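# Insert loose short pin into empty block hole

## Task

Take the short pin lying free on the table (not the one already in a block) and push it into the unoccupied hole in the blocks as far as it will go, then release it. It must stay seated without the robot holding it. At the end the robot must not be gripping any other loose object, or the result is zero. The blocks are not fixed, so the block containing that hole must still be upright, no more than about a finger's width from its starting spot and turned roughly as before. Finish by opening the gripper and moving the arm away.

## Robot and tools

Robot: two arms, left_arm and right_arm, each ending in a parallel gripper. The names are labels only; they do not match image sides. left_arm sits on the +y side.

World frame (used in all reported poses): origin on the table surface midway between the arms, +x out over the table, +z up. Positions are in metres, orientation as quaternion wxyz, velocities in m/s and rad/s. Reported hand positions can be slightly wrong, more so at long reach. Arm bases may be tilted; mounting plates and the metal frame behind the arms are fixed obstacles.

Gripper axes: fingers point along the gripper's +z and close along its y. end_effector_position is the point between the pads when closed, about 2 cm short of the fingertips; closing pushes the tips roughly 10 mm further along +z.

Command row (shared by execute_actions and move): one flat list of 14 numbers, every value in [-1, 1], always giving both arms: left_arm dx, dy, dz, rx, ry, rz, opening, then right_arm in the same seven-number order. dx..rz are offsets, not poses, expressed in that gripper's own axes; 1.0 equals 0.6 m of travel or 180 degrees of turn, and rx, ry, rz form a single rotation vector. opening is absolute, not an offset: +1 fully open (0.084 m), -1 closed. To keep an arm still, send zero offsets and its desired opening.

execute_actions(actions): a list of actions run one after another. Each action is a table of up to 15 rows; each row lasts one control step (1/30 s), and if fewer than 15 rows are given the last one is repeated to fill the 15 steps. Every row's offsets are measured from the gripper's measured pose at the start of that action (for a call's first action, the last pose reported in the scene), not from the preceding row. An empty list just returns state and images. Each step the commanded pose is clipped to within 70 mm and 16 degrees of the current measured pose, so big offsets take several actions; after an action the arm continues at most to its last clipped pose. Position is favoured over orientation when both cannot be met. Results include step readings of end_effector_position; HELD beside an arm marks steps where its command was held back.

move(target, speed, blocking): target is one 14-number row as above, offsets taken from the pose in the latest result that shows one; the gripper follows a straight path toward it and both arms finish together, over 0.5 to 10 s (cut off at 10 s). speed is top path speed in m/s, 0.002 to 0.5, default 0.25; rotation is limited to twice that in rad/s. The opening is applied when the move begins. Paths ignore obstacles and the other arm, grippers may lag, stray or overshoot speed near full reach. Faster contact and targets set further past contact press harder. blocking=false returns after 0.5 s while the motion continues; further rows or moves are refused until a result shows it ended (use wait or stop). The result adds a 'move:' line: done, off_target, moving, held (a check blocked the last step) or fault, plus limits such as paced (pose clipped) or held (some steps blocked, after which the arm may jump faster), and each gripper's distance from its target.

wait(seconds): 0 to 10 s, arms keep their last command; returns early if a running move ends. stop(): brakes a running move; needs stopping room; fingers keep moving. zoom_image(camera, region): camera is cam_high, cam_low, cam_left_wrist or cam_right_wrist; region [x0, y0, x1, y1] in pixels, origin top-left, at most 504 by 504. Images are 504x504 and arrive in that camera order; calibration (K, distortion, T_world_to_cam) lets you project world points, with a few mm/degrees of error. finished_scene(scene): pass the current scene's number once the goal holds and the robot is clear; it cannot be undone, and its result gives the next task. Replying without any tool call ends everything.

Gripping: grip_measured is the actual opening on the command scale. To keep hold, command an opening clearly below it; the lower, the harder the squeeze (about 24 N per pad max). Fast closes can squeeze harder. Disturbances may briefly pull a held part or shove loose objects.

Suggested order: locate the loose short pin and the empty hole in the images, open, approach from above, grasp the pin, lift, align it over the hole, lower slowly until it stops, release, retreat upward. Push gently so the block does not slide, tip or rotate.

Avoid: knocking anything off the table, arms colliding or pressing each other, hard impacts, and joint overloads (load limits N m: waist and shoulder 46.5, elbow and forearm roll 27.9, wrist pitch and wrist roll 18.6). An overload stops that arm, backs it off, holds it 10 s and skips the rest of the call. 'pose unreachable' means the clearance check altered or blocked that arm's command; 'too close' concerns nearby obstacles. Holding loads heats motors: MOTOR HOT from 65 °C, and at 80 °C an OVER-TEMPERATURE FAULT brakes the arm until it cools. The robot keeps holding the last command while you compose replies; smooth, quick motion is preferred.

Each tool is called as a command line: name --argument value for each argument, lists and objects as JSON in quotes; but a table of rows of numbers goes row by row, as --pt "numbers of a row", without its own name.

## Session

I'll start by looking at the scene.

execute_actions --actions '[]'

Scene clock: 0.00 s.
left_arm: end_effector_position=(+0.1920, -0.1076, +0.1547) grip_measured=+1.00 end_effector_quat_wxyz=(-0.356, -0.036, +0.905, -0.230) end_effector_velocity=(+0.000, +0.000, -0.000) end_effector_angular_velocity=(-0.000, -0.000, -0.000) | right_arm: end_effector_position=(+0.8984, -0.1914, +0.2386) grip_measured=+1.00 end_effector_quat_wxyz=(-0.678, +0.414, -0.602, -0.081) end_effector_velocity=(+0.000, -0.000, +0.000) end_effector_angular_velocity=(+0.001, -0.000, -0.001)
Joint positions: left_arm=[-0.712  1.497 -1.697  0.27   0.62  -4.243  0.084] | right_arm=[ 0.203  0.787 -2.046  1.706  0.452 -0.195  0.084]
Joint velocities: left_arm=[ 0.    -0.     0.     0.001 -0.     0.    -0.   ] | right_arm=[ 0.     0.    -0.001  0.001 -0.     0.    -0.   ]
Motor temperatures (°C, as the motors report them): left_arm=[28 30 35 34 34 36] | right_arm=[31 30 39 37 29 36]
Hand target (left_arm): +0.192, -0.108, +0.155; -0.356, -0.036, +0.905, -0.230
Hand target (right_arm): +0.898, -0.191, +0.239; +0.678, -0.414, +0.602, +0.081

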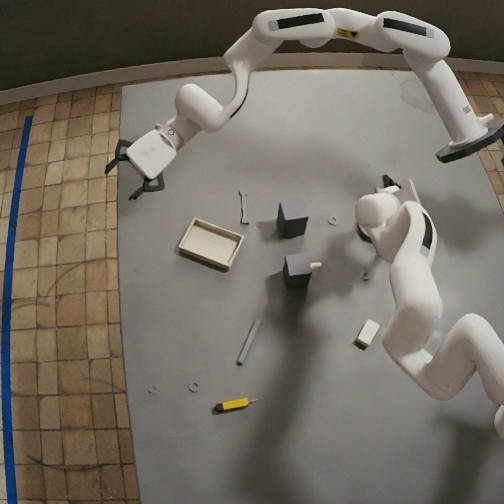

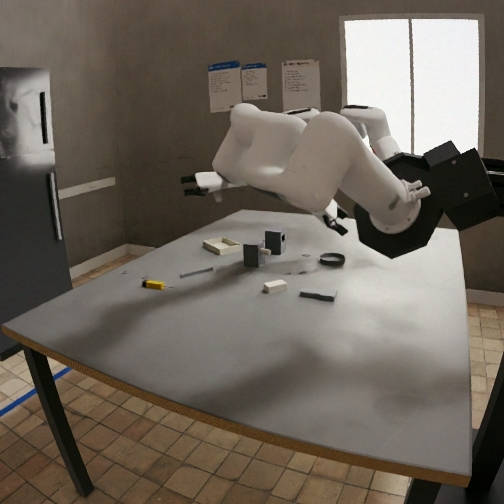

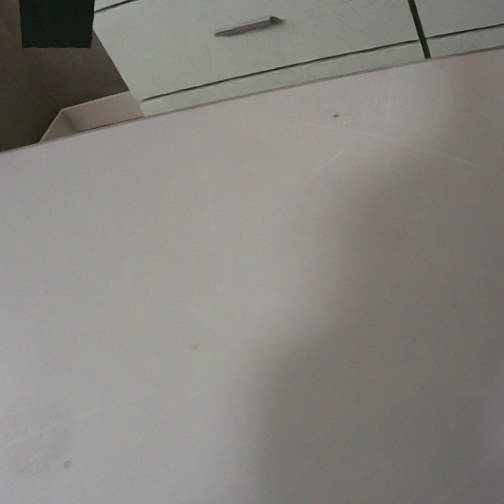

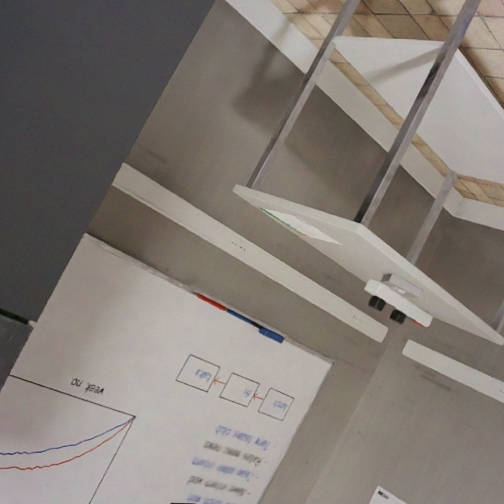

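zoom_image --camera "cam_high" --region '[170, 170, 420, 420]'

zoom_image --camera "cam_low" --region '[120, 200, 380, 320]'

Region (170, 170, 420, 420) of cam_high's 504x504 image, scaled by 2.016, with more detail than that image has.

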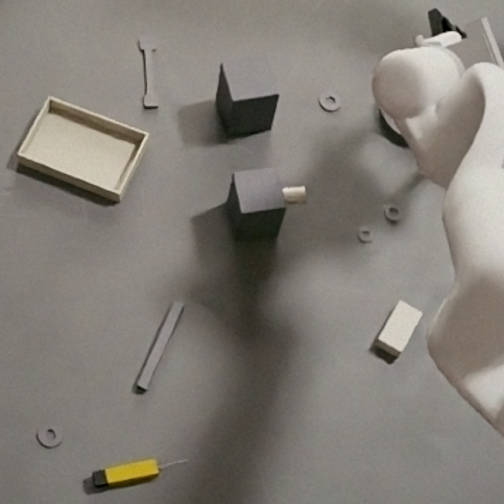

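Region (120, 200, 380, 320) of cam_low's 504x504 image, scaled by 1.938, with more detail than that image has; it fills the top 233 rows of this view, and the rest is white.

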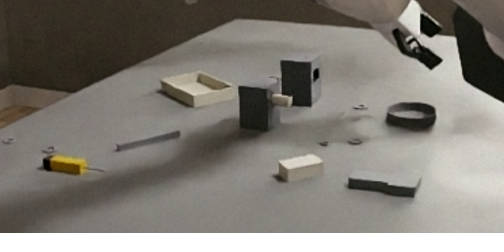

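zoom_image --camera "cam_low" --region '[230, 220, 310, 300]'

zoom_image --camera "cam_high" --region '[260, 190, 360, 300]'

zoom_image --camera "cam_high" --region '[335, 300, 405, 370]'

Region (230, 220, 310, 300) of cam_low's 504x504 image, scaled by 6.300, with more detail than that image has.

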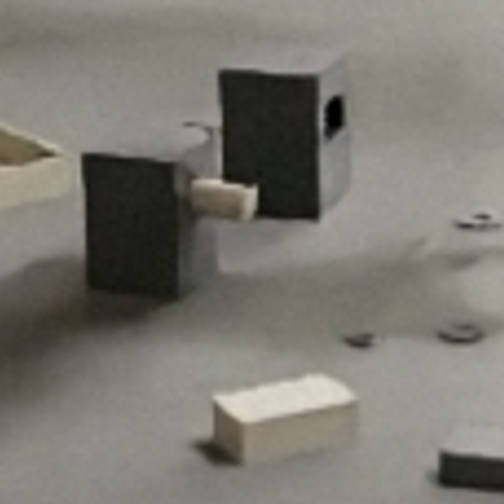

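Region (260, 190, 360, 300) of cam_high's 504x504 image, scaled by 4.582, with more detail than that image has; it fills the left 458 columns of this view, and the rest is white.

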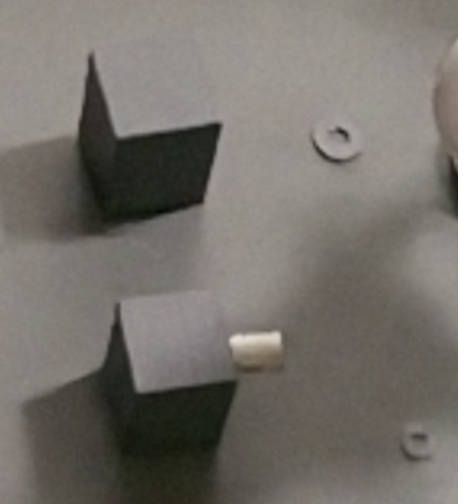

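Region (335, 300, 405, 370) of cam_high's 504x504 image, scaled by 7.200, with more detail than that image has.

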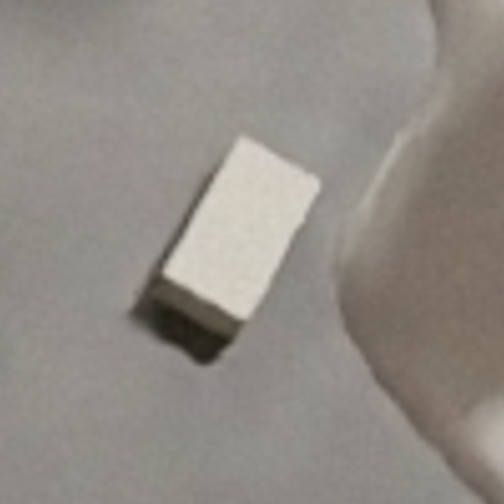

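zoom_image --camera "cam_high" --region '[304, 100, 504, 460]'

zoom_image --camera "cam_high" --region '[95, 75, 245, 215]'

Region (304, 100, 504, 460) of cam_high's 504x504 image, scaled by 1.400, with more detail than that image has.

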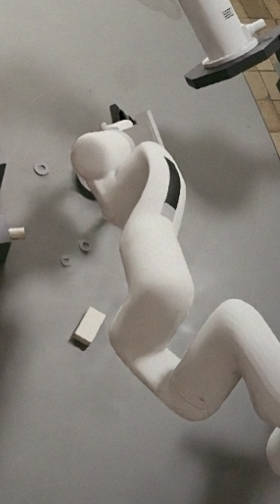

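Region (95, 75, 245, 215) of cam_high's 504x504 image, scaled by 3.360, with more detail than that image has; it fills the top 470 rows of this view, and the rest is white.

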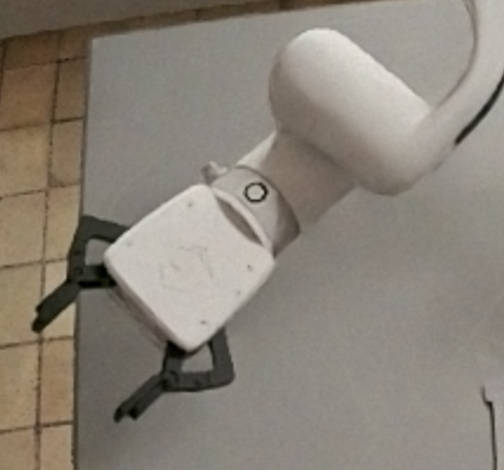

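zoom_image --camera "cam_high" --region '[350, 313, 390, 353]'

zoom_image --camera "cam_low" --region '[255, 270, 295, 300]'

zoom_image --camera "cam_low" --region '[255, 225, 295, 265]'

Region (350, 313, 390, 353) of cam_high's 504x504 image, scaled by 12.600, with more detail than that image has.

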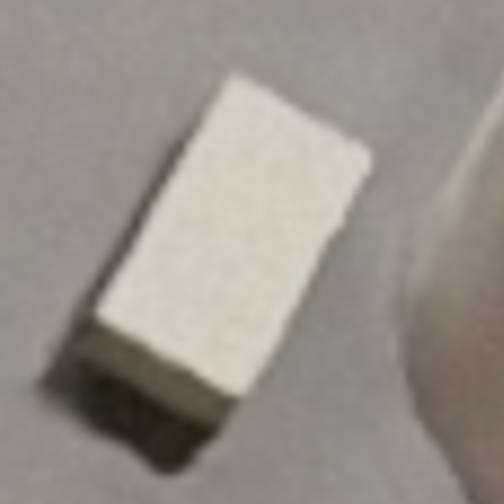

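Region (255, 270, 295, 300) of cam_low's 504x504 image, scaled by 12.600, with more detail than that image has; it fills the top 378 rows of this view, and the rest is white.

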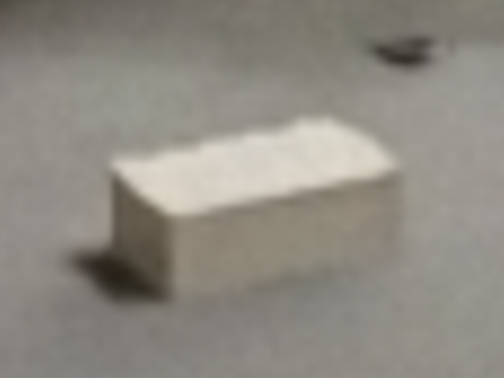

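Region (255, 225, 295, 265) of cam_low's 504x504 image, scaled by 12.600, with more detail than that image has.

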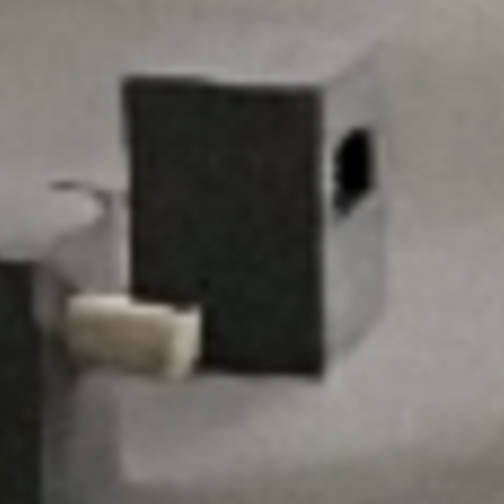

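move --target '[-0.2307, 0.3393, -0.4040, -0.2272, -0.1726, 0.2301, 1, -0.1366, 0.3191, -0.2488, -0.0074, 0.1746, 0.0852, 1]' --speed 0.35

Scene clock: 122.10 s.
left_arm: end_effector_position=(+0.3996, +0.1677, +0.1386) grip_measured=+1.00 end_effector_quat_wxyz=(+0.000, +0.340, +0.941, +0.000) end_effector_velocity=(+0.003, +0.001, +0.001) end_effector_angular_velocity=(-0.001, -0.006, +0.002) | right_arm: end_effector_position=(+0.6500, -0.1357, +0.2320) grip_measured=+1.00 end_effector_quat_wxyz=(-0.469, +0.344, -0.811, -0.059) end_effector_velocity=(-0.003, +0.001, -0.001) end_effector_angular_velocity=(-0.001, +0.006, +0.002)
Joint positions: left_arm=[-0.625  0.827 -1.18   1.346  1.067 -4.071  0.084] | right_arm=[ 0.31   0.272 -1.003  3.529  0.557 -1.654  0.084]
Joint velocities: left_arm=[-0.    -0.003 -0.     0.004  0.001 -0.001 -0.   ] | right_arm=[ 0.     0.001  0.005  0.007  0.001 -0.004  0.   ]
Motor temperatures (°C, as the motors report them): left_arm=[30 31 36 34 35 36] | right_arm=[32 31 40 37 30 36]
Hand target (left_arm): +0.400, +0.168, +0.139; +0.001, +0.339, +0.941, +0.000
Hand target (right_arm): +0.649, -0.135, +0.232; +0.469, -0.344, +0.811, +0.060
Off the commanded pose (left_arm): 0.001 m, 0 deg.
Off the commanded pose (right_arm): 0.002 m, 0 deg.
move: done
camera_calibration (this result's frames):
cam_left_wrist: T_world_to_cam=[[0.629516, 0.776954, 0.00718873, -0.351549], [0.776966, -0.629403, -0.0132463, -0.13373], [-0.00576718, 0.0139242, -0.999886, 0.268568], [0, 0, 0, 1]] pos_world=[0.326758, 0.185228, 0.269294]
cam_right_wrist: T_world_to_cam=[[-0.627426, 0.743129, -0.232583, 0.593693], [0.315065, 0.515426, 0.796913, -0.250451], [0.712088, 0.426725, -0.557526, -0.141515], [0, 0, 0, 1]] pos_world=[0.552178, -0.251714, 0.258772]

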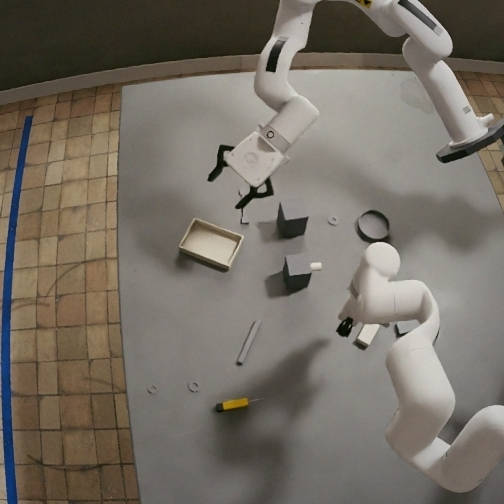

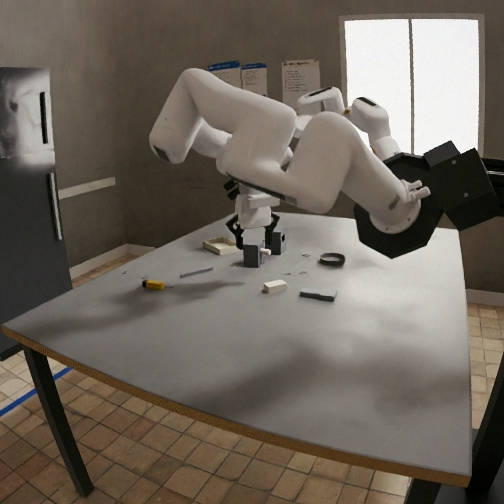

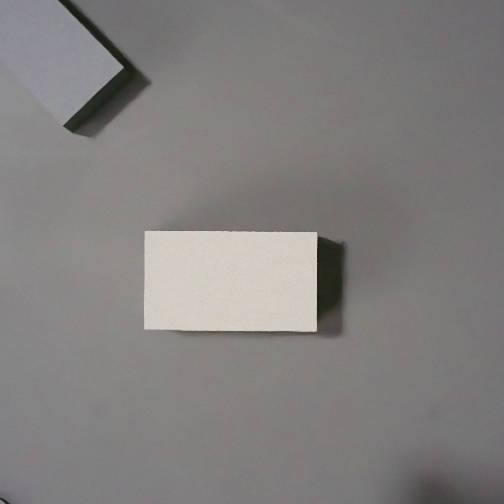

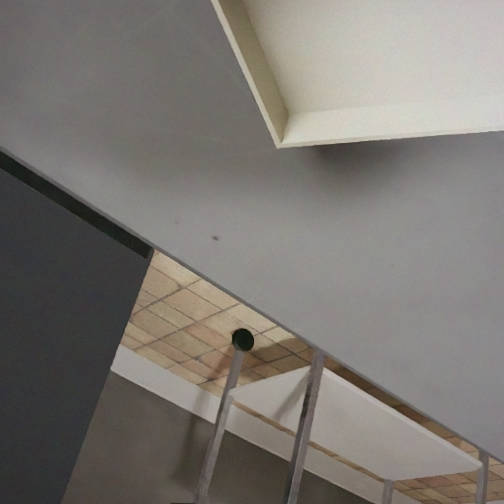

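zoom_image --camera "cam_left_wrist" --region '[130, 210, 360, 350]'

Region (130, 210, 360, 350) of cam_left_wrist's 504x504 image, scaled by 2.191, with more detail than that image has; it fills the top 307 rows of this view, and the rest is white.

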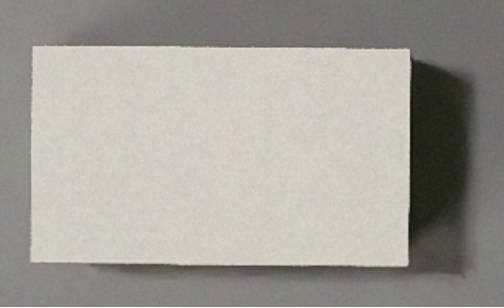

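move --target '[0.0989, -0.1817, 0.1153, -0.1949, 0.1957, 0.4706, 0.45, 0.1547, 0.1262, -0.0591, -0.0206, 0.4522, 0.2190, 1]' --speed 0.4

Scene clock: 186.17 s.
left_arm: end_effector_position=(+0.2857, +0.1216, +0.0701) grip_measured=+0.44 end_effector_quat_wxyz=(-0.163, +0.835, +0.395, +0.347) end_effector_velocity=(-0.005, +0.001, -0.003) end_effector_angular_velocity=(+0.006, +0.005, -0.012) | right_arm: end_effector_position=(+0.5471, -0.1408, +0.1602) grip_measured=+1.00 end_effector_quat_wxyz=(-0.217, -0.044, +0.975, -0.011) end_effector_velocity=(-0.000, -0.001, -0.001) end_effector_angular_velocity=(-0.002, +0.004, -0.000)
Joint positions: left_arm=[-0.83   1.679 -1.667  1.511  1.792 -2.954  0.063] | right_arm=[ 0.47   0.709 -1.609  5.45   1.419 -2.284  0.084]
Joint velocities: left_arm=[0.001 0.007 0.007 0.001 0.    0.    0.   ] | right_arm=[-0.002  0.001 -0.002  0.001  0.003 -0.001 -0.   ]
Motor temperatures (°C, as the motors report them): left_arm=[30 31 36 34 35 36] | right_arm=[32 31 39 37 30 36]
Hand target (left_arm): +0.285, +0.122, +0.070; -0.163, +0.835, +0.395, +0.347
Hand target (right_arm): +0.547, -0.141, +0.160; -0.217, -0.044, +0.975, -0.011
Off the commanded pose (left_arm): 0.002 m, 0 deg.
Off the commanded pose (right_arm): 0.001 m, 0 deg.
move: done
camera_calibration (this result's frames):
cam_left_wrist: T_world_to_cam=[[0.775472, -0.63119, 0.0155911, -0.11458], [-0.430592, -0.546757, -0.718086, 0.30918], [0.461773, 0.550142, -0.69578, -0.0201036], [0, 0, 0, 1]] pos_world=[0.231268, 0.107784, 0.209817]
cam_right_wrist: T_world_to_cam=[[-0.0997968, 0.994906, 0.0142114, 0.223509], [0.899232, 0.0962956, -0.426743, -0.340807], [-0.425937, -0.0298082, -0.904261, 0.507754], [0, 0, 0, 1]] pos_world=[0.545041, -0.174417, 0.310529]

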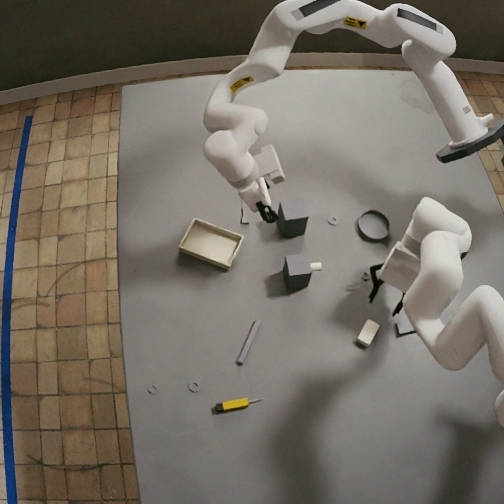

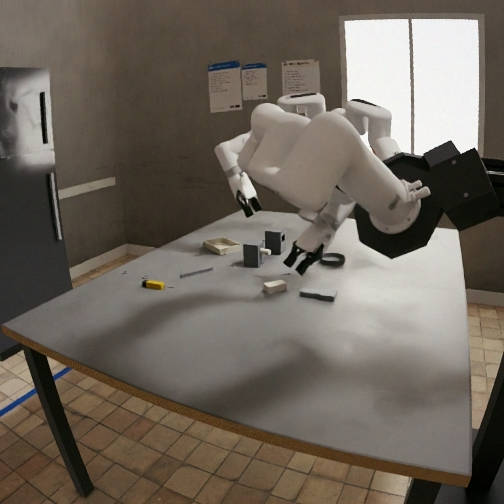

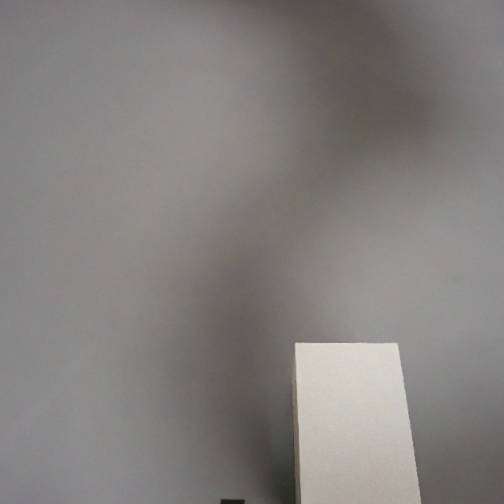

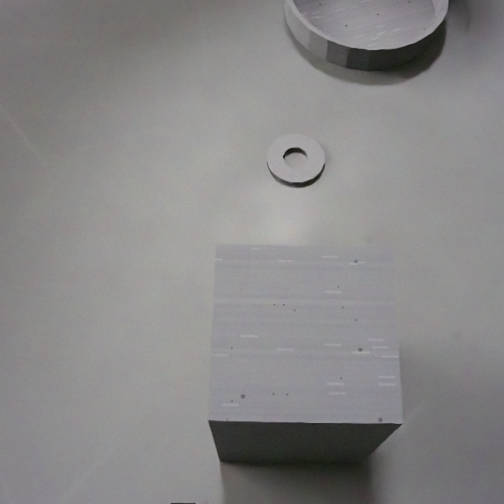

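zoom_image --camera "cam_right_wrist" --region '[190, 230, 430, 480]'

zoom_image --camera "cam_low" --region '[250, 220, 350, 310]'

Region (190, 230, 430, 480) of cam_right_wrist's 504x504 image, scaled by 2.016, with more detail than that image has; it fills the left 484 columns of this view, and the rest is white.

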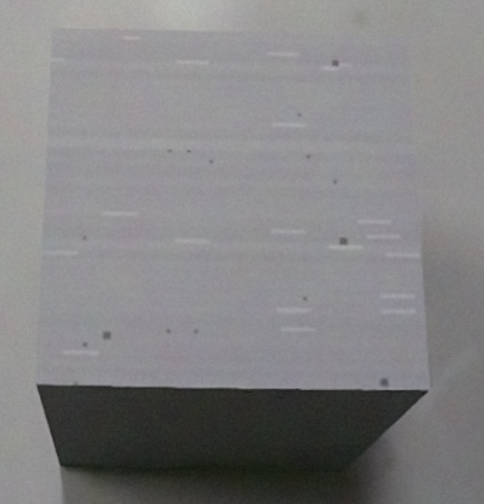

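Region (250, 220, 350, 310) of cam_low's 504x504 image, scaled by 5.040, with more detail than that image has; it fills the top 454 rows of this view, and the rest is white.

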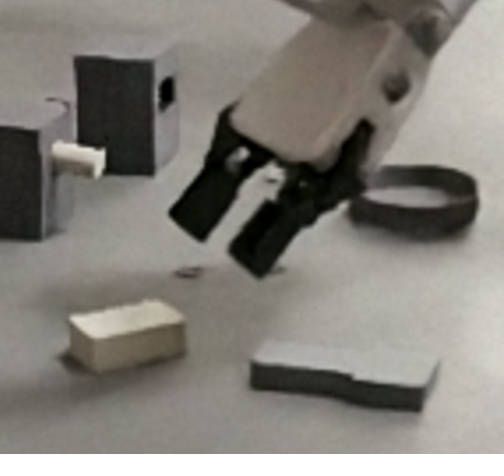

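move --target '[0.00985, 0.00197, 0.09038, 0, 0, 0, 0.45, 0.04535, -0.0209, 0.1113, -0.0012, 0, 0.0025, 1]' --speed 0.15

Scene clock: 289.50 s.
left_arm: end_effector_position=(+0.3136, +0.1535, +0.0359) grip_measured=+0.44 end_effector_quat_wxyz=(-0.163, +0.835, +0.395, +0.347) end_effector_velocity=(-0.001, -0.001, -0.000) end_effector_angular_velocity=(-0.001, -0.000, -0.003) | right_arm: end_effector_position=(+0.4962, -0.1578, +0.1116) grip_measured=+1.00 end_effector_quat_wxyz=(-0.217, -0.040, +0.975, -0.010) end_effector_velocity=(+0.002, +0.001, +0.001) end_effector_angular_velocity=(+0.003, -0.007, -0.002)
Joint positions: left_arm=[-0.684  1.617 -1.601  1.657  1.795 -2.957  0.063] | right_arm=[ 0.374  0.627 -1.371  5.369  1.26  -2.2    0.084]
Joint velocities: left_arm=[-0.001  0.002  0.001  0.001 -0.001  0.     0.   ] | right_arm=[ 0.002 -0.003  0.001 -0.002 -0.004  0.002 -0.   ]
Motor temperatures (°C, as the motors report them): left_arm=[30 31 36 34 34 36] | right_arm=[33 31 40 37 30 36]
Hand target (left_arm): +0.314, +0.154, +0.036; -0.163, +0.835, +0.395, +0.347
Hand target (right_arm): +0.496, -0.158, +0.111; -0.217, -0.040, +0.975, -0.010
Off the commanded pose (left_arm): 0.000 m, 0 deg.
Off the commanded pose (right_arm): 0.001 m, 0 deg.
move: done
camera_calibration (this result's frames):
cam_left_wrist: T_world_to_cam=[[0.775083, -0.631664, 0.0156852, -0.115386], [-0.430823, -0.546474, -0.718163, 0.314135], [0.462209, 0.549878, -0.695699, -0.0743314], [0, 0, 0, 1]] pos_world=[0.259127, 0.139655, 0.175697]
cam_right_wrist: T_world_to_cam=[[-0.0907053, 0.995763, 0.0151243, 0.231529], [0.900586, 0.0884994, -0.425574, -0.316106], [-0.425109, -0.0249811, -0.904797, 0.442049], [0, 0, 0, 1]] pos_world=[0.4936, -0.19153, 0.261937]

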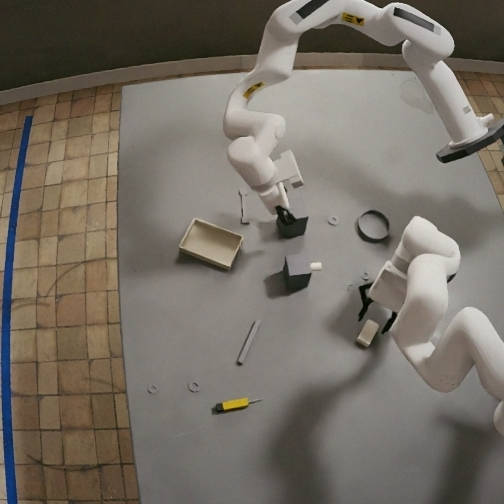

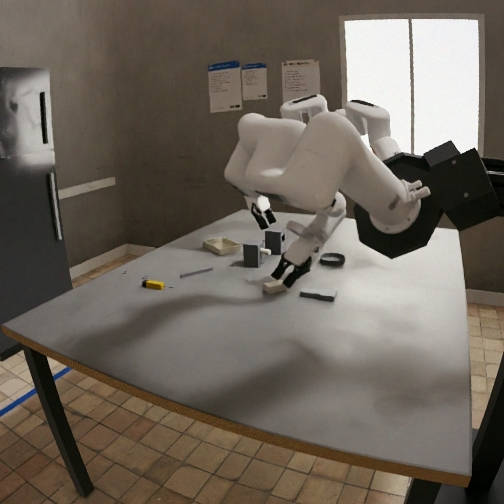

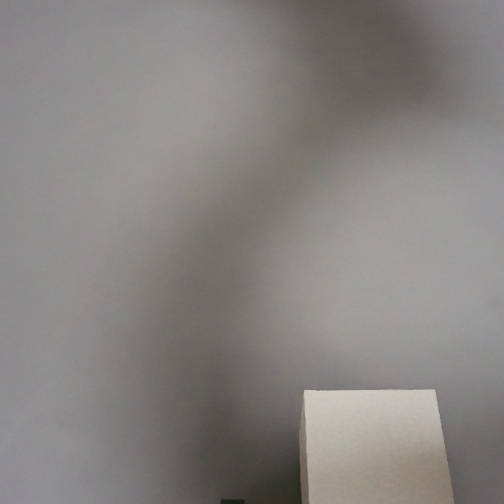

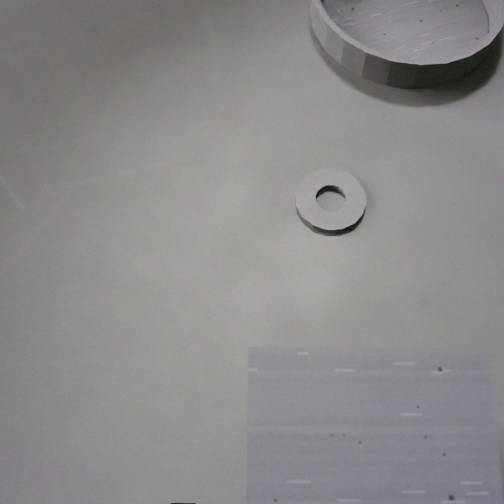

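zoom_image --camera "cam_left_wrist" --region '[200, 360, 480, 504]'

zoom_image --camera "cam_low" --region '[250, 240, 330, 310]'

zoom_image --camera "cam_right_wrist" --region '[150, 320, 504, 504]'

Region (200, 360, 480, 504) of cam_left_wrist's 504x504 image, scaled by 1.800, with more detail than that image has; it fills the top 259 rows of this view, and the rest is white.

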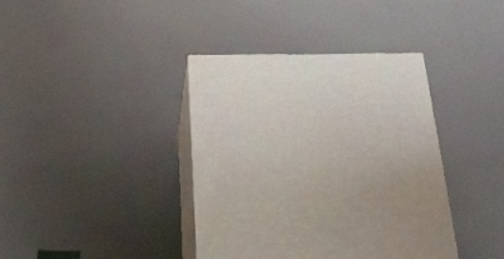

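Region (250, 240, 330, 310) of cam_low's 504x504 image, scaled by 6.300, with more detail than that image has; it fills the top 441 rows of this view, and the rest is white.

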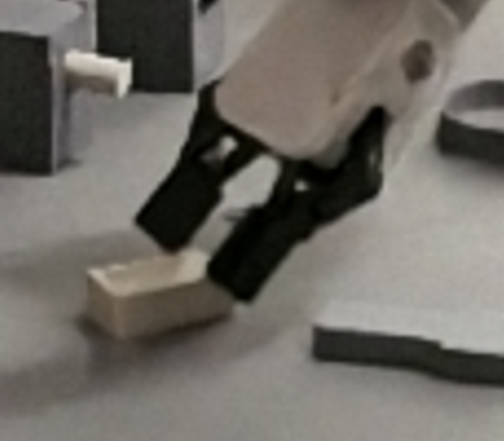

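Region (150, 320, 504, 504) of cam_right_wrist's 504x504 image, scaled by 1.424, with more detail than that image has; it fills the top 262 rows of this view, and the rest is white.

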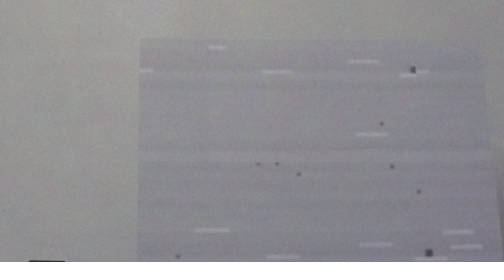

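move --target '[-0.002, 0.0005, 0.019, 0, 0, 0, 0.45, 0.0009, -0.0008, 0.0843, 0, 0, 0, 1]' --speed 0.1

Scene clock: 326.17 s.
left_arm: end_effector_position=(+0.3184, +0.1588, +0.0271) grip_measured=+0.44 end_effector_quat_wxyz=(-0.163, +0.835, +0.395, +0.347) end_effector_velocity=(-0.001, +0.000, -0.000) end_effector_angular_velocity=(+0.000, +0.002, +0.001) | right_arm: end_effector_position=(+0.4749, -0.1598, +0.0663) grip_measured=+1.00 end_effector_quat_wxyz=(-0.216, -0.039, +0.976, -0.010) end_effector_velocity=(+0.002, -0.000, +0.001) end_effector_angular_velocity=(+0.002, -0.005, -0.002)
Joint positions: left_arm=[-0.652  1.613 -1.599  1.69   1.795 -2.954  0.063] | right_arm=[ 0.294  0.665 -1.334  5.295  1.173 -2.166  0.084]
Joint velocities: left_arm=[ 0.     0.    -0.    -0.002 -0.001  0.     0.   ] | right_arm=[ 0.001 -0.002 -0.002 -0.001 -0.002 -0.001  0.   ]
Motor temperatures (°C, as the motors report them): left_arm=[30 31 35 34 34 36] | right_arm=[33 31 39 37 30 36]
Hand target (left_arm): +0.318, +0.159, +0.027; -0.163, +0.835, +0.395, +0.347
Hand target (right_arm): +0.474, -0.160, +0.066; -0.217, -0.040, +0.975, -0.010
Off the commanded pose (left_arm): 0.000 m, 0 deg.
Off the commanded pose (right_arm): 0.001 m, 0 deg.
move: done
camera_calibration (this result's frames):
cam_left_wrist: T_world_to_cam=[[0.775031, -0.631727, 0.0157313, -0.115617], [-0.430832, -0.546449, -0.718176, 0.312746], [0.462288, 0.549831, -0.695683, -0.0856939], [0, 0, 0, 1]] pos_world=[0.263963, 0.144978, 0.166809]
cam_right_wrist: T_world_to_cam=[[-0.09028, 0.995793, 0.0156872, 0.232077], [0.900972, 0.0883752, -0.424781, -0.316265], [-0.424381, -0.0242155, -0.90516, 0.391785], [0, 0, 0, 1]] pos_world=[0.472164, -0.193664, 0.216644]

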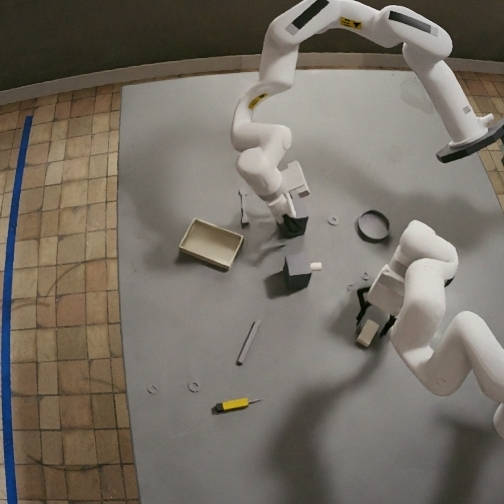

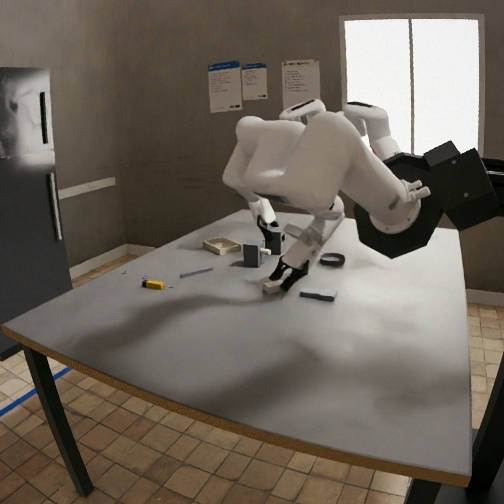

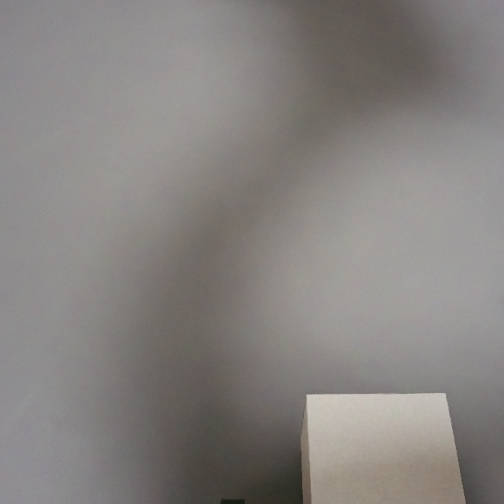

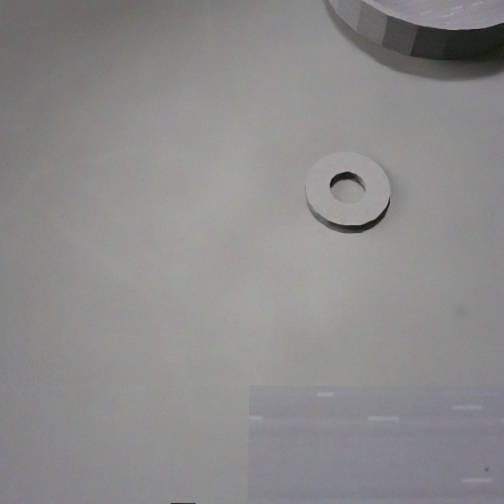

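zoom_image --camera "cam_low" --region '[240, 205, 330, 305]'

Region (240, 205, 330, 305) of cam_low's 504x504 image, scaled by 5.040, with more detail than that image has; it fills the left 454 columns of this view, and the rest is white.

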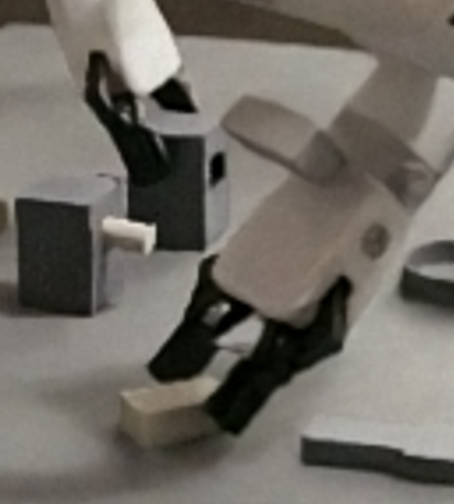

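execute_actions --actions '[[[0,0,0,0,0,0,0.40,0,0,0,0,0,0,0.96],[0,0,0,0,0,0,0.36,0,0,0,0,0,0,0.92],[0,0,0,0,0,0,0.32,0,0,0,0,0,0,0.88],[0,0,0,0,0,0,0.28,0,0,0,0,0,0,0.84],[0,0,0,0,0,0,0.24,0,0,0,0,0,0,0.80],[0,0,0,0,0,0,0.20,0,0,0,0,0,0,0.76],[0,0,0,0,0,0,0.16,0,0,0,0,0,0,0.72],[0,0,0,0,0,0,0.12,0,0,0,0,0,0,0.68],[0,0,0,0,0,0,0.08,0,0,0,0,0,0,0.64],[0,0,0,0,0,0,0.04,0,0,0,0,0,0,0.61],[0,0,0,0,0,0,0.0,0,0,0,0,0,0,0.58],[0,0,0,0,0,0,-0.04,0,0,0,0,0,0,0.55],[0,0,0,0,0,0,-0.07,0,0,0,0,0,0,0.52],[0,0,0,0,0,0,-0.10,0,0,0,0,0,0,0.49],[0,0,0,0,0,0,-0.13,0,0,0,0,0,0,0.46]],[[0,0,0,0,0,0,-0.16,0,0,0,0,0,0,0.43],[0,0,0,0,0,0,-0.19,0,0,0,0,0,0,0.40],[0,0,0,0,0,0,-0.22,0,0,0,0,0,0,0.37],[0,0,0,0,0,0,-0.25,0,0,0,0,0,0,0.34],[0,0,0,0,0,0,-0.28,0,0,0,0,0,0,0.30],[0,0,0,0,0,0,-0.32,0,0,0,0,0,0,0.25],[0,0,0,0,0,0,-0.36,0,0,0,0,0,0,0.20],[0,0,0,0,0,0,-0.40,0,0,0,0,0,0,0.14],[0,0,0,0,0,0,-0.45,0,0,0,0,0,0,0.08],[0,0,0,0,0,0,-0.50,0,0,0,0,0,0,0.0],[0,0,0,0,0,0,-0.56,0,0,0,0,0,0,-0.1],[0,0,0,0,0,0,-0.62,0,0,0,0,0,0,-0.2],[0,0,0,0,0,0,-0.68,0,0,0,0,0,0,-0.3],[0,0,0,0,0,0,-0.74,0,0,0,0,0,0,-0.4],[0,0,0,0,0,0,-0.80,0,0,0,0,0,0,-0.5]]]'

Scene clock: 345.07 s.
left_arm: end_effector_position=(+0.3184, +0.1588, +0.0271) grip_measured=-0.22 end_effector_quat_wxyz=(-0.163, +0.835, +0.395, +0.347) end_effector_velocity=(-0.000, +0.000, +0.000) end_effector_angular_velocity=(+0.000, +0.001, +0.002) | right_arm: end_effector_position=(+0.4756, -0.1614, +0.0664) grip_measured=+0.42 end_effector_quat_wxyz=(-0.216, -0.038, +0.976, -0.011) end_effector_velocity=(+0.000, +0.000, +0.000) end_effector_angular_velocity=(+0.001, -0.001, -0.000)
Joint positions: left_arm=[-0.652  1.613 -1.599  1.69   1.795 -2.955  0.034] | right_arm=[ 0.293  0.663 -1.334  5.295  1.176 -2.166  0.062]
Joint velocities: left_arm=[-0.    -0.001 -0.    -0.002 -0.    -0.     0.   ] | right_arm=[ 0.001  0.    -0.    -0.    -0.001  0.    -0.   ]
Motor temperatures (°C, as the motors report them): left_arm=[30 31 35 34 34 36] | right_arm=[33 31 39 37 30 36]
Hand target (left_arm): +0.318, +0.159, +0.027; -0.163, +0.835, +0.395, +0.347
Hand target (right_arm): +0.475, -0.161, +0.066; -0.216, -0.039, +0.975, -0.010
Off the commanded pose (left_arm): 0.000 m, 0 deg.
Off the commanded pose (right_arm): 0.001 m, 0 deg.
Step readings (end_effector_position; steps 1 to 15: 1st action; 16 to 30: 2nd action):
0: left_arm (+0.3184, +0.1588, +0.0270) | right_arm (+0.4744, -0.1599, +0.0660)
1: left_arm (+0.3184, +0.1588, +0.0270) | right_arm (+0.4744, -0.1599, +0.0660)
2: left_arm (+0.3184, +0.1588, +0.0270) | right_arm (+0.4745, -0.1599, +0.0661)
4: left_arm (+0.3184, +0.1588, +0.0271) | right_arm (+0.4748, -0.1598, +0.0663)
8: left_arm (+0.3184, +0.1588, +0.0271) | right_arm (+0.4749, -0.1598, +0.0664)
15: left_arm (+0.3184, +0.1588, +0.0271) | right_arm (+0.4751, -0.1605, +0.0664)
16: left_arm (+0.3184, +0.1588, +0.0271) | right_arm (+0.4754, -0.1610, +0.0663)
17: left_arm (+0.3184, +0.1588, +0.0271) | right_arm (+0.4756, -0.1615, +0.0663)
19: left_arm (+0.3184, +0.1588, +0.0271) | right_arm (+0.4757, -0.1617, +0.0664)
23: left_arm (+0.3184, +0.1588, +0.0271) | right_arm (+0.4757, -0.1615, +0.0664)
30: end_effector_position above
camera_calibration (this result's frames):
cam_left_wrist: T_world_to_cam=[[0.77501, -0.631752, 0.0157536, -0.115611], [-0.430832, -0.546438, -0.718185, 0.312747], [0.462323, 0.549814, -0.695674, -0.0856876], [0, 0, 0, 1]] pos_world=[0.263957, 0.144971, 0.166821]
cam_right_wrist: T_world_to_cam=[[-0.088933, 0.995955, 0.0128361, 0.233248], [0.901118, 0.0859418, -0.424971, -0.317224], [-0.424355, -0.0262271, -0.905116, 0.391768], [0, 0, 0, 1]] pos_world=[0.472848, -0.194767, 0.216791]

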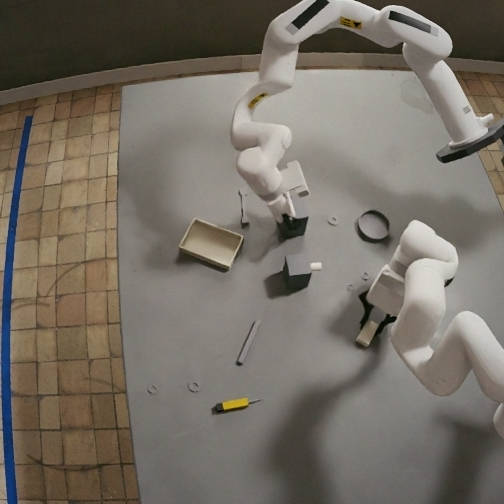

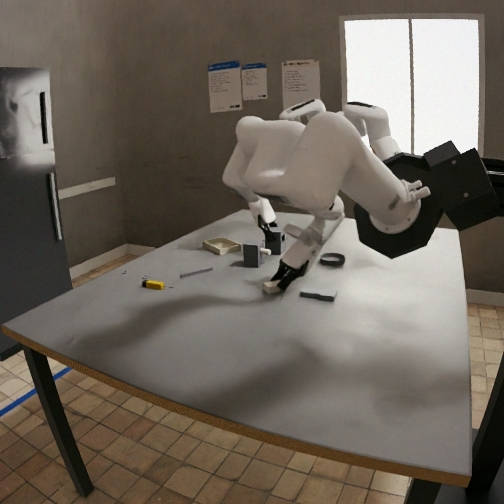

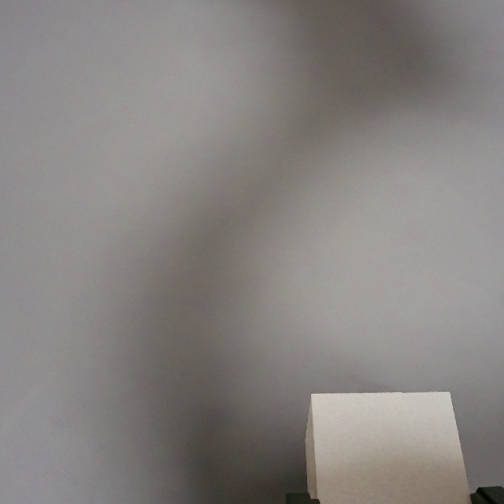

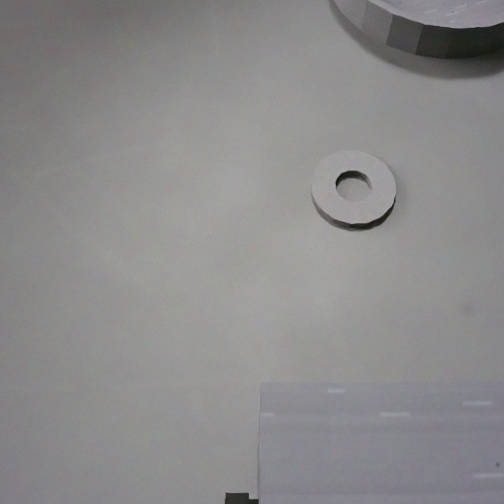

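move --target '[0.0354, 0, -0.0353, 0, 0, 0, -1, 0.0106, 0, -0.0226, 0, 0, 0, -1]' --speed 0.05

Scene clock: 352.83 s.
left_arm: end_effector_position=(+0.3182, +0.1590, +0.0569) grip_measured=-0.22 end_effector_quat_wxyz=(-0.163, +0.835, +0.395, +0.347) end_effector_velocity=(-0.001, +0.000, -0.001) end_effector_angular_velocity=(+0.001, +0.001, -0.003) | right_arm: end_effector_position=(+0.4755, -0.1614, +0.0812) grip_measured=+0.42 end_effector_quat_wxyz=(-0.216, -0.038, +0.975, -0.011) end_effector_velocity=(-0.000, -0.001, -0.000) end_effector_angular_velocity=(-0.002, +0.002, -0.001)
Joint positions: left_arm=[-0.723  1.557 -1.54   1.618  1.794 -2.958  0.034] | right_arm=[ 0.317  0.636 -1.315  5.313  1.193 -2.163  0.062]
Joint velocities: left_arm=[ 0.001  0.001  0.002  0.001  0.    -0.     0.   ] | right_arm=[-0.001 -0.     0.     0.     0.001  0.001  0.   ]
Motor temperatures (°C, as the motors report them): left_arm=[30 31 35 34 34 36] | right_arm=[33 31 39 37 30 36]
Hand target (left_arm): +0.318, +0.159, +0.057; -0.163, +0.835, +0.395, +0.347
Hand target (right_arm): +0.476, -0.161, +0.081; -0.216, -0.038, +0.976, -0.011
Off the commanded pose (left_arm): 0.000 m, 0 deg.
Off the commanded pose (right_arm): 0.000 m, 0 deg.
move: done
camera_calibration (this result's frames):
cam_left_wrist: T_world_to_cam=[[0.774935, -0.631852, 0.0154638, -0.115691], [-0.431108, -0.546307, -0.718119, 0.334248], [0.462193, 0.549829, -0.695748, -0.0648435], [0, 0, 0, 1]] pos_world=[0.26372, 0.145155, 0.196704]
cam_right_wrist: T_world_to_cam=[[-0.0890386, 0.995948, 0.012635, 0.233152], [0.901002, 0.0859448, -0.425215, -0.310693], [-0.424578, -0.0264764, -0.905004, 0.405172], [0, 0, 0, 1]] pos_world=[0.472722, -0.194778, 0.231625]

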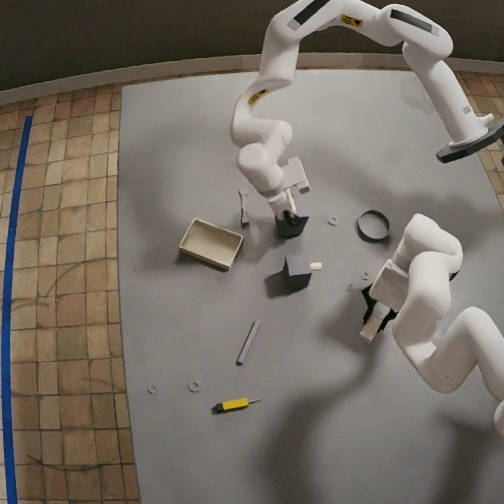

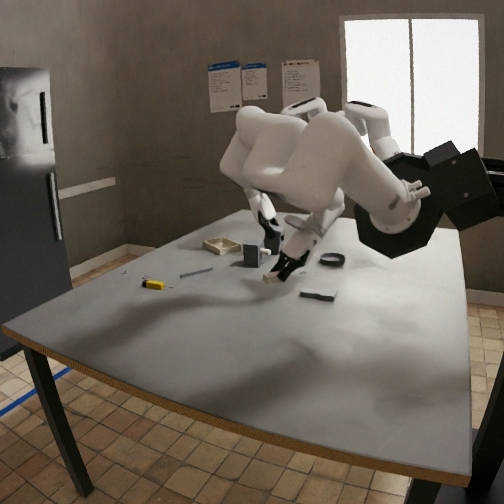

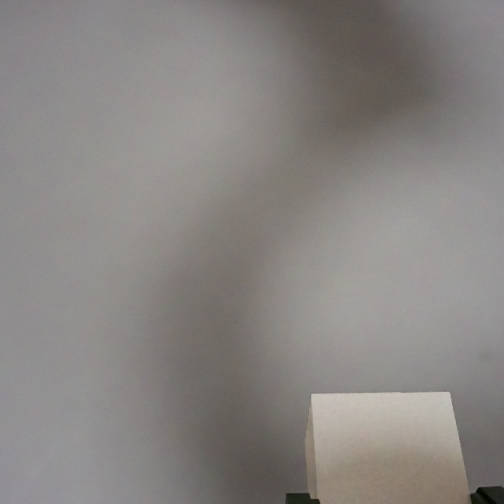

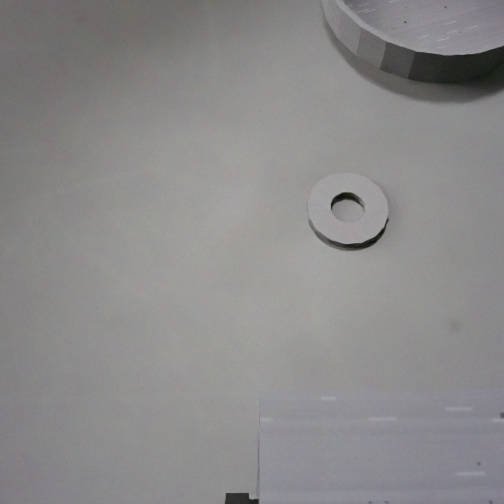

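zoom_image --camera "cam_low" --region '[230, 190, 330, 300]'

zoom_image --camera "cam_high" --region '[250, 170, 340, 260]'

Region (230, 190, 330, 300) of cam_low's 504x504 image, scaled by 4.582, with more detail than that image has; it fills the left 458 columns of this view, and the rest is white.

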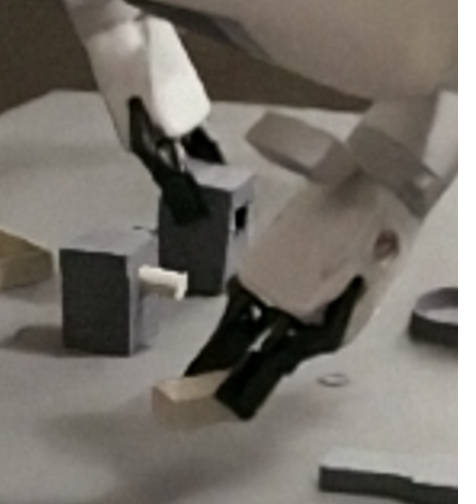

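Region (250, 170, 340, 260) of cam_high's 504x504 image, scaled by 5.600, with more detail than that image has.

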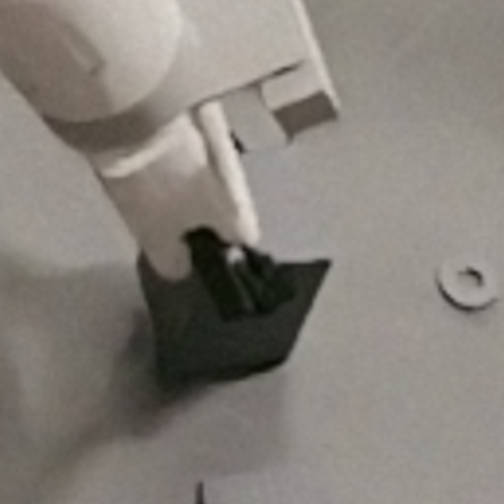

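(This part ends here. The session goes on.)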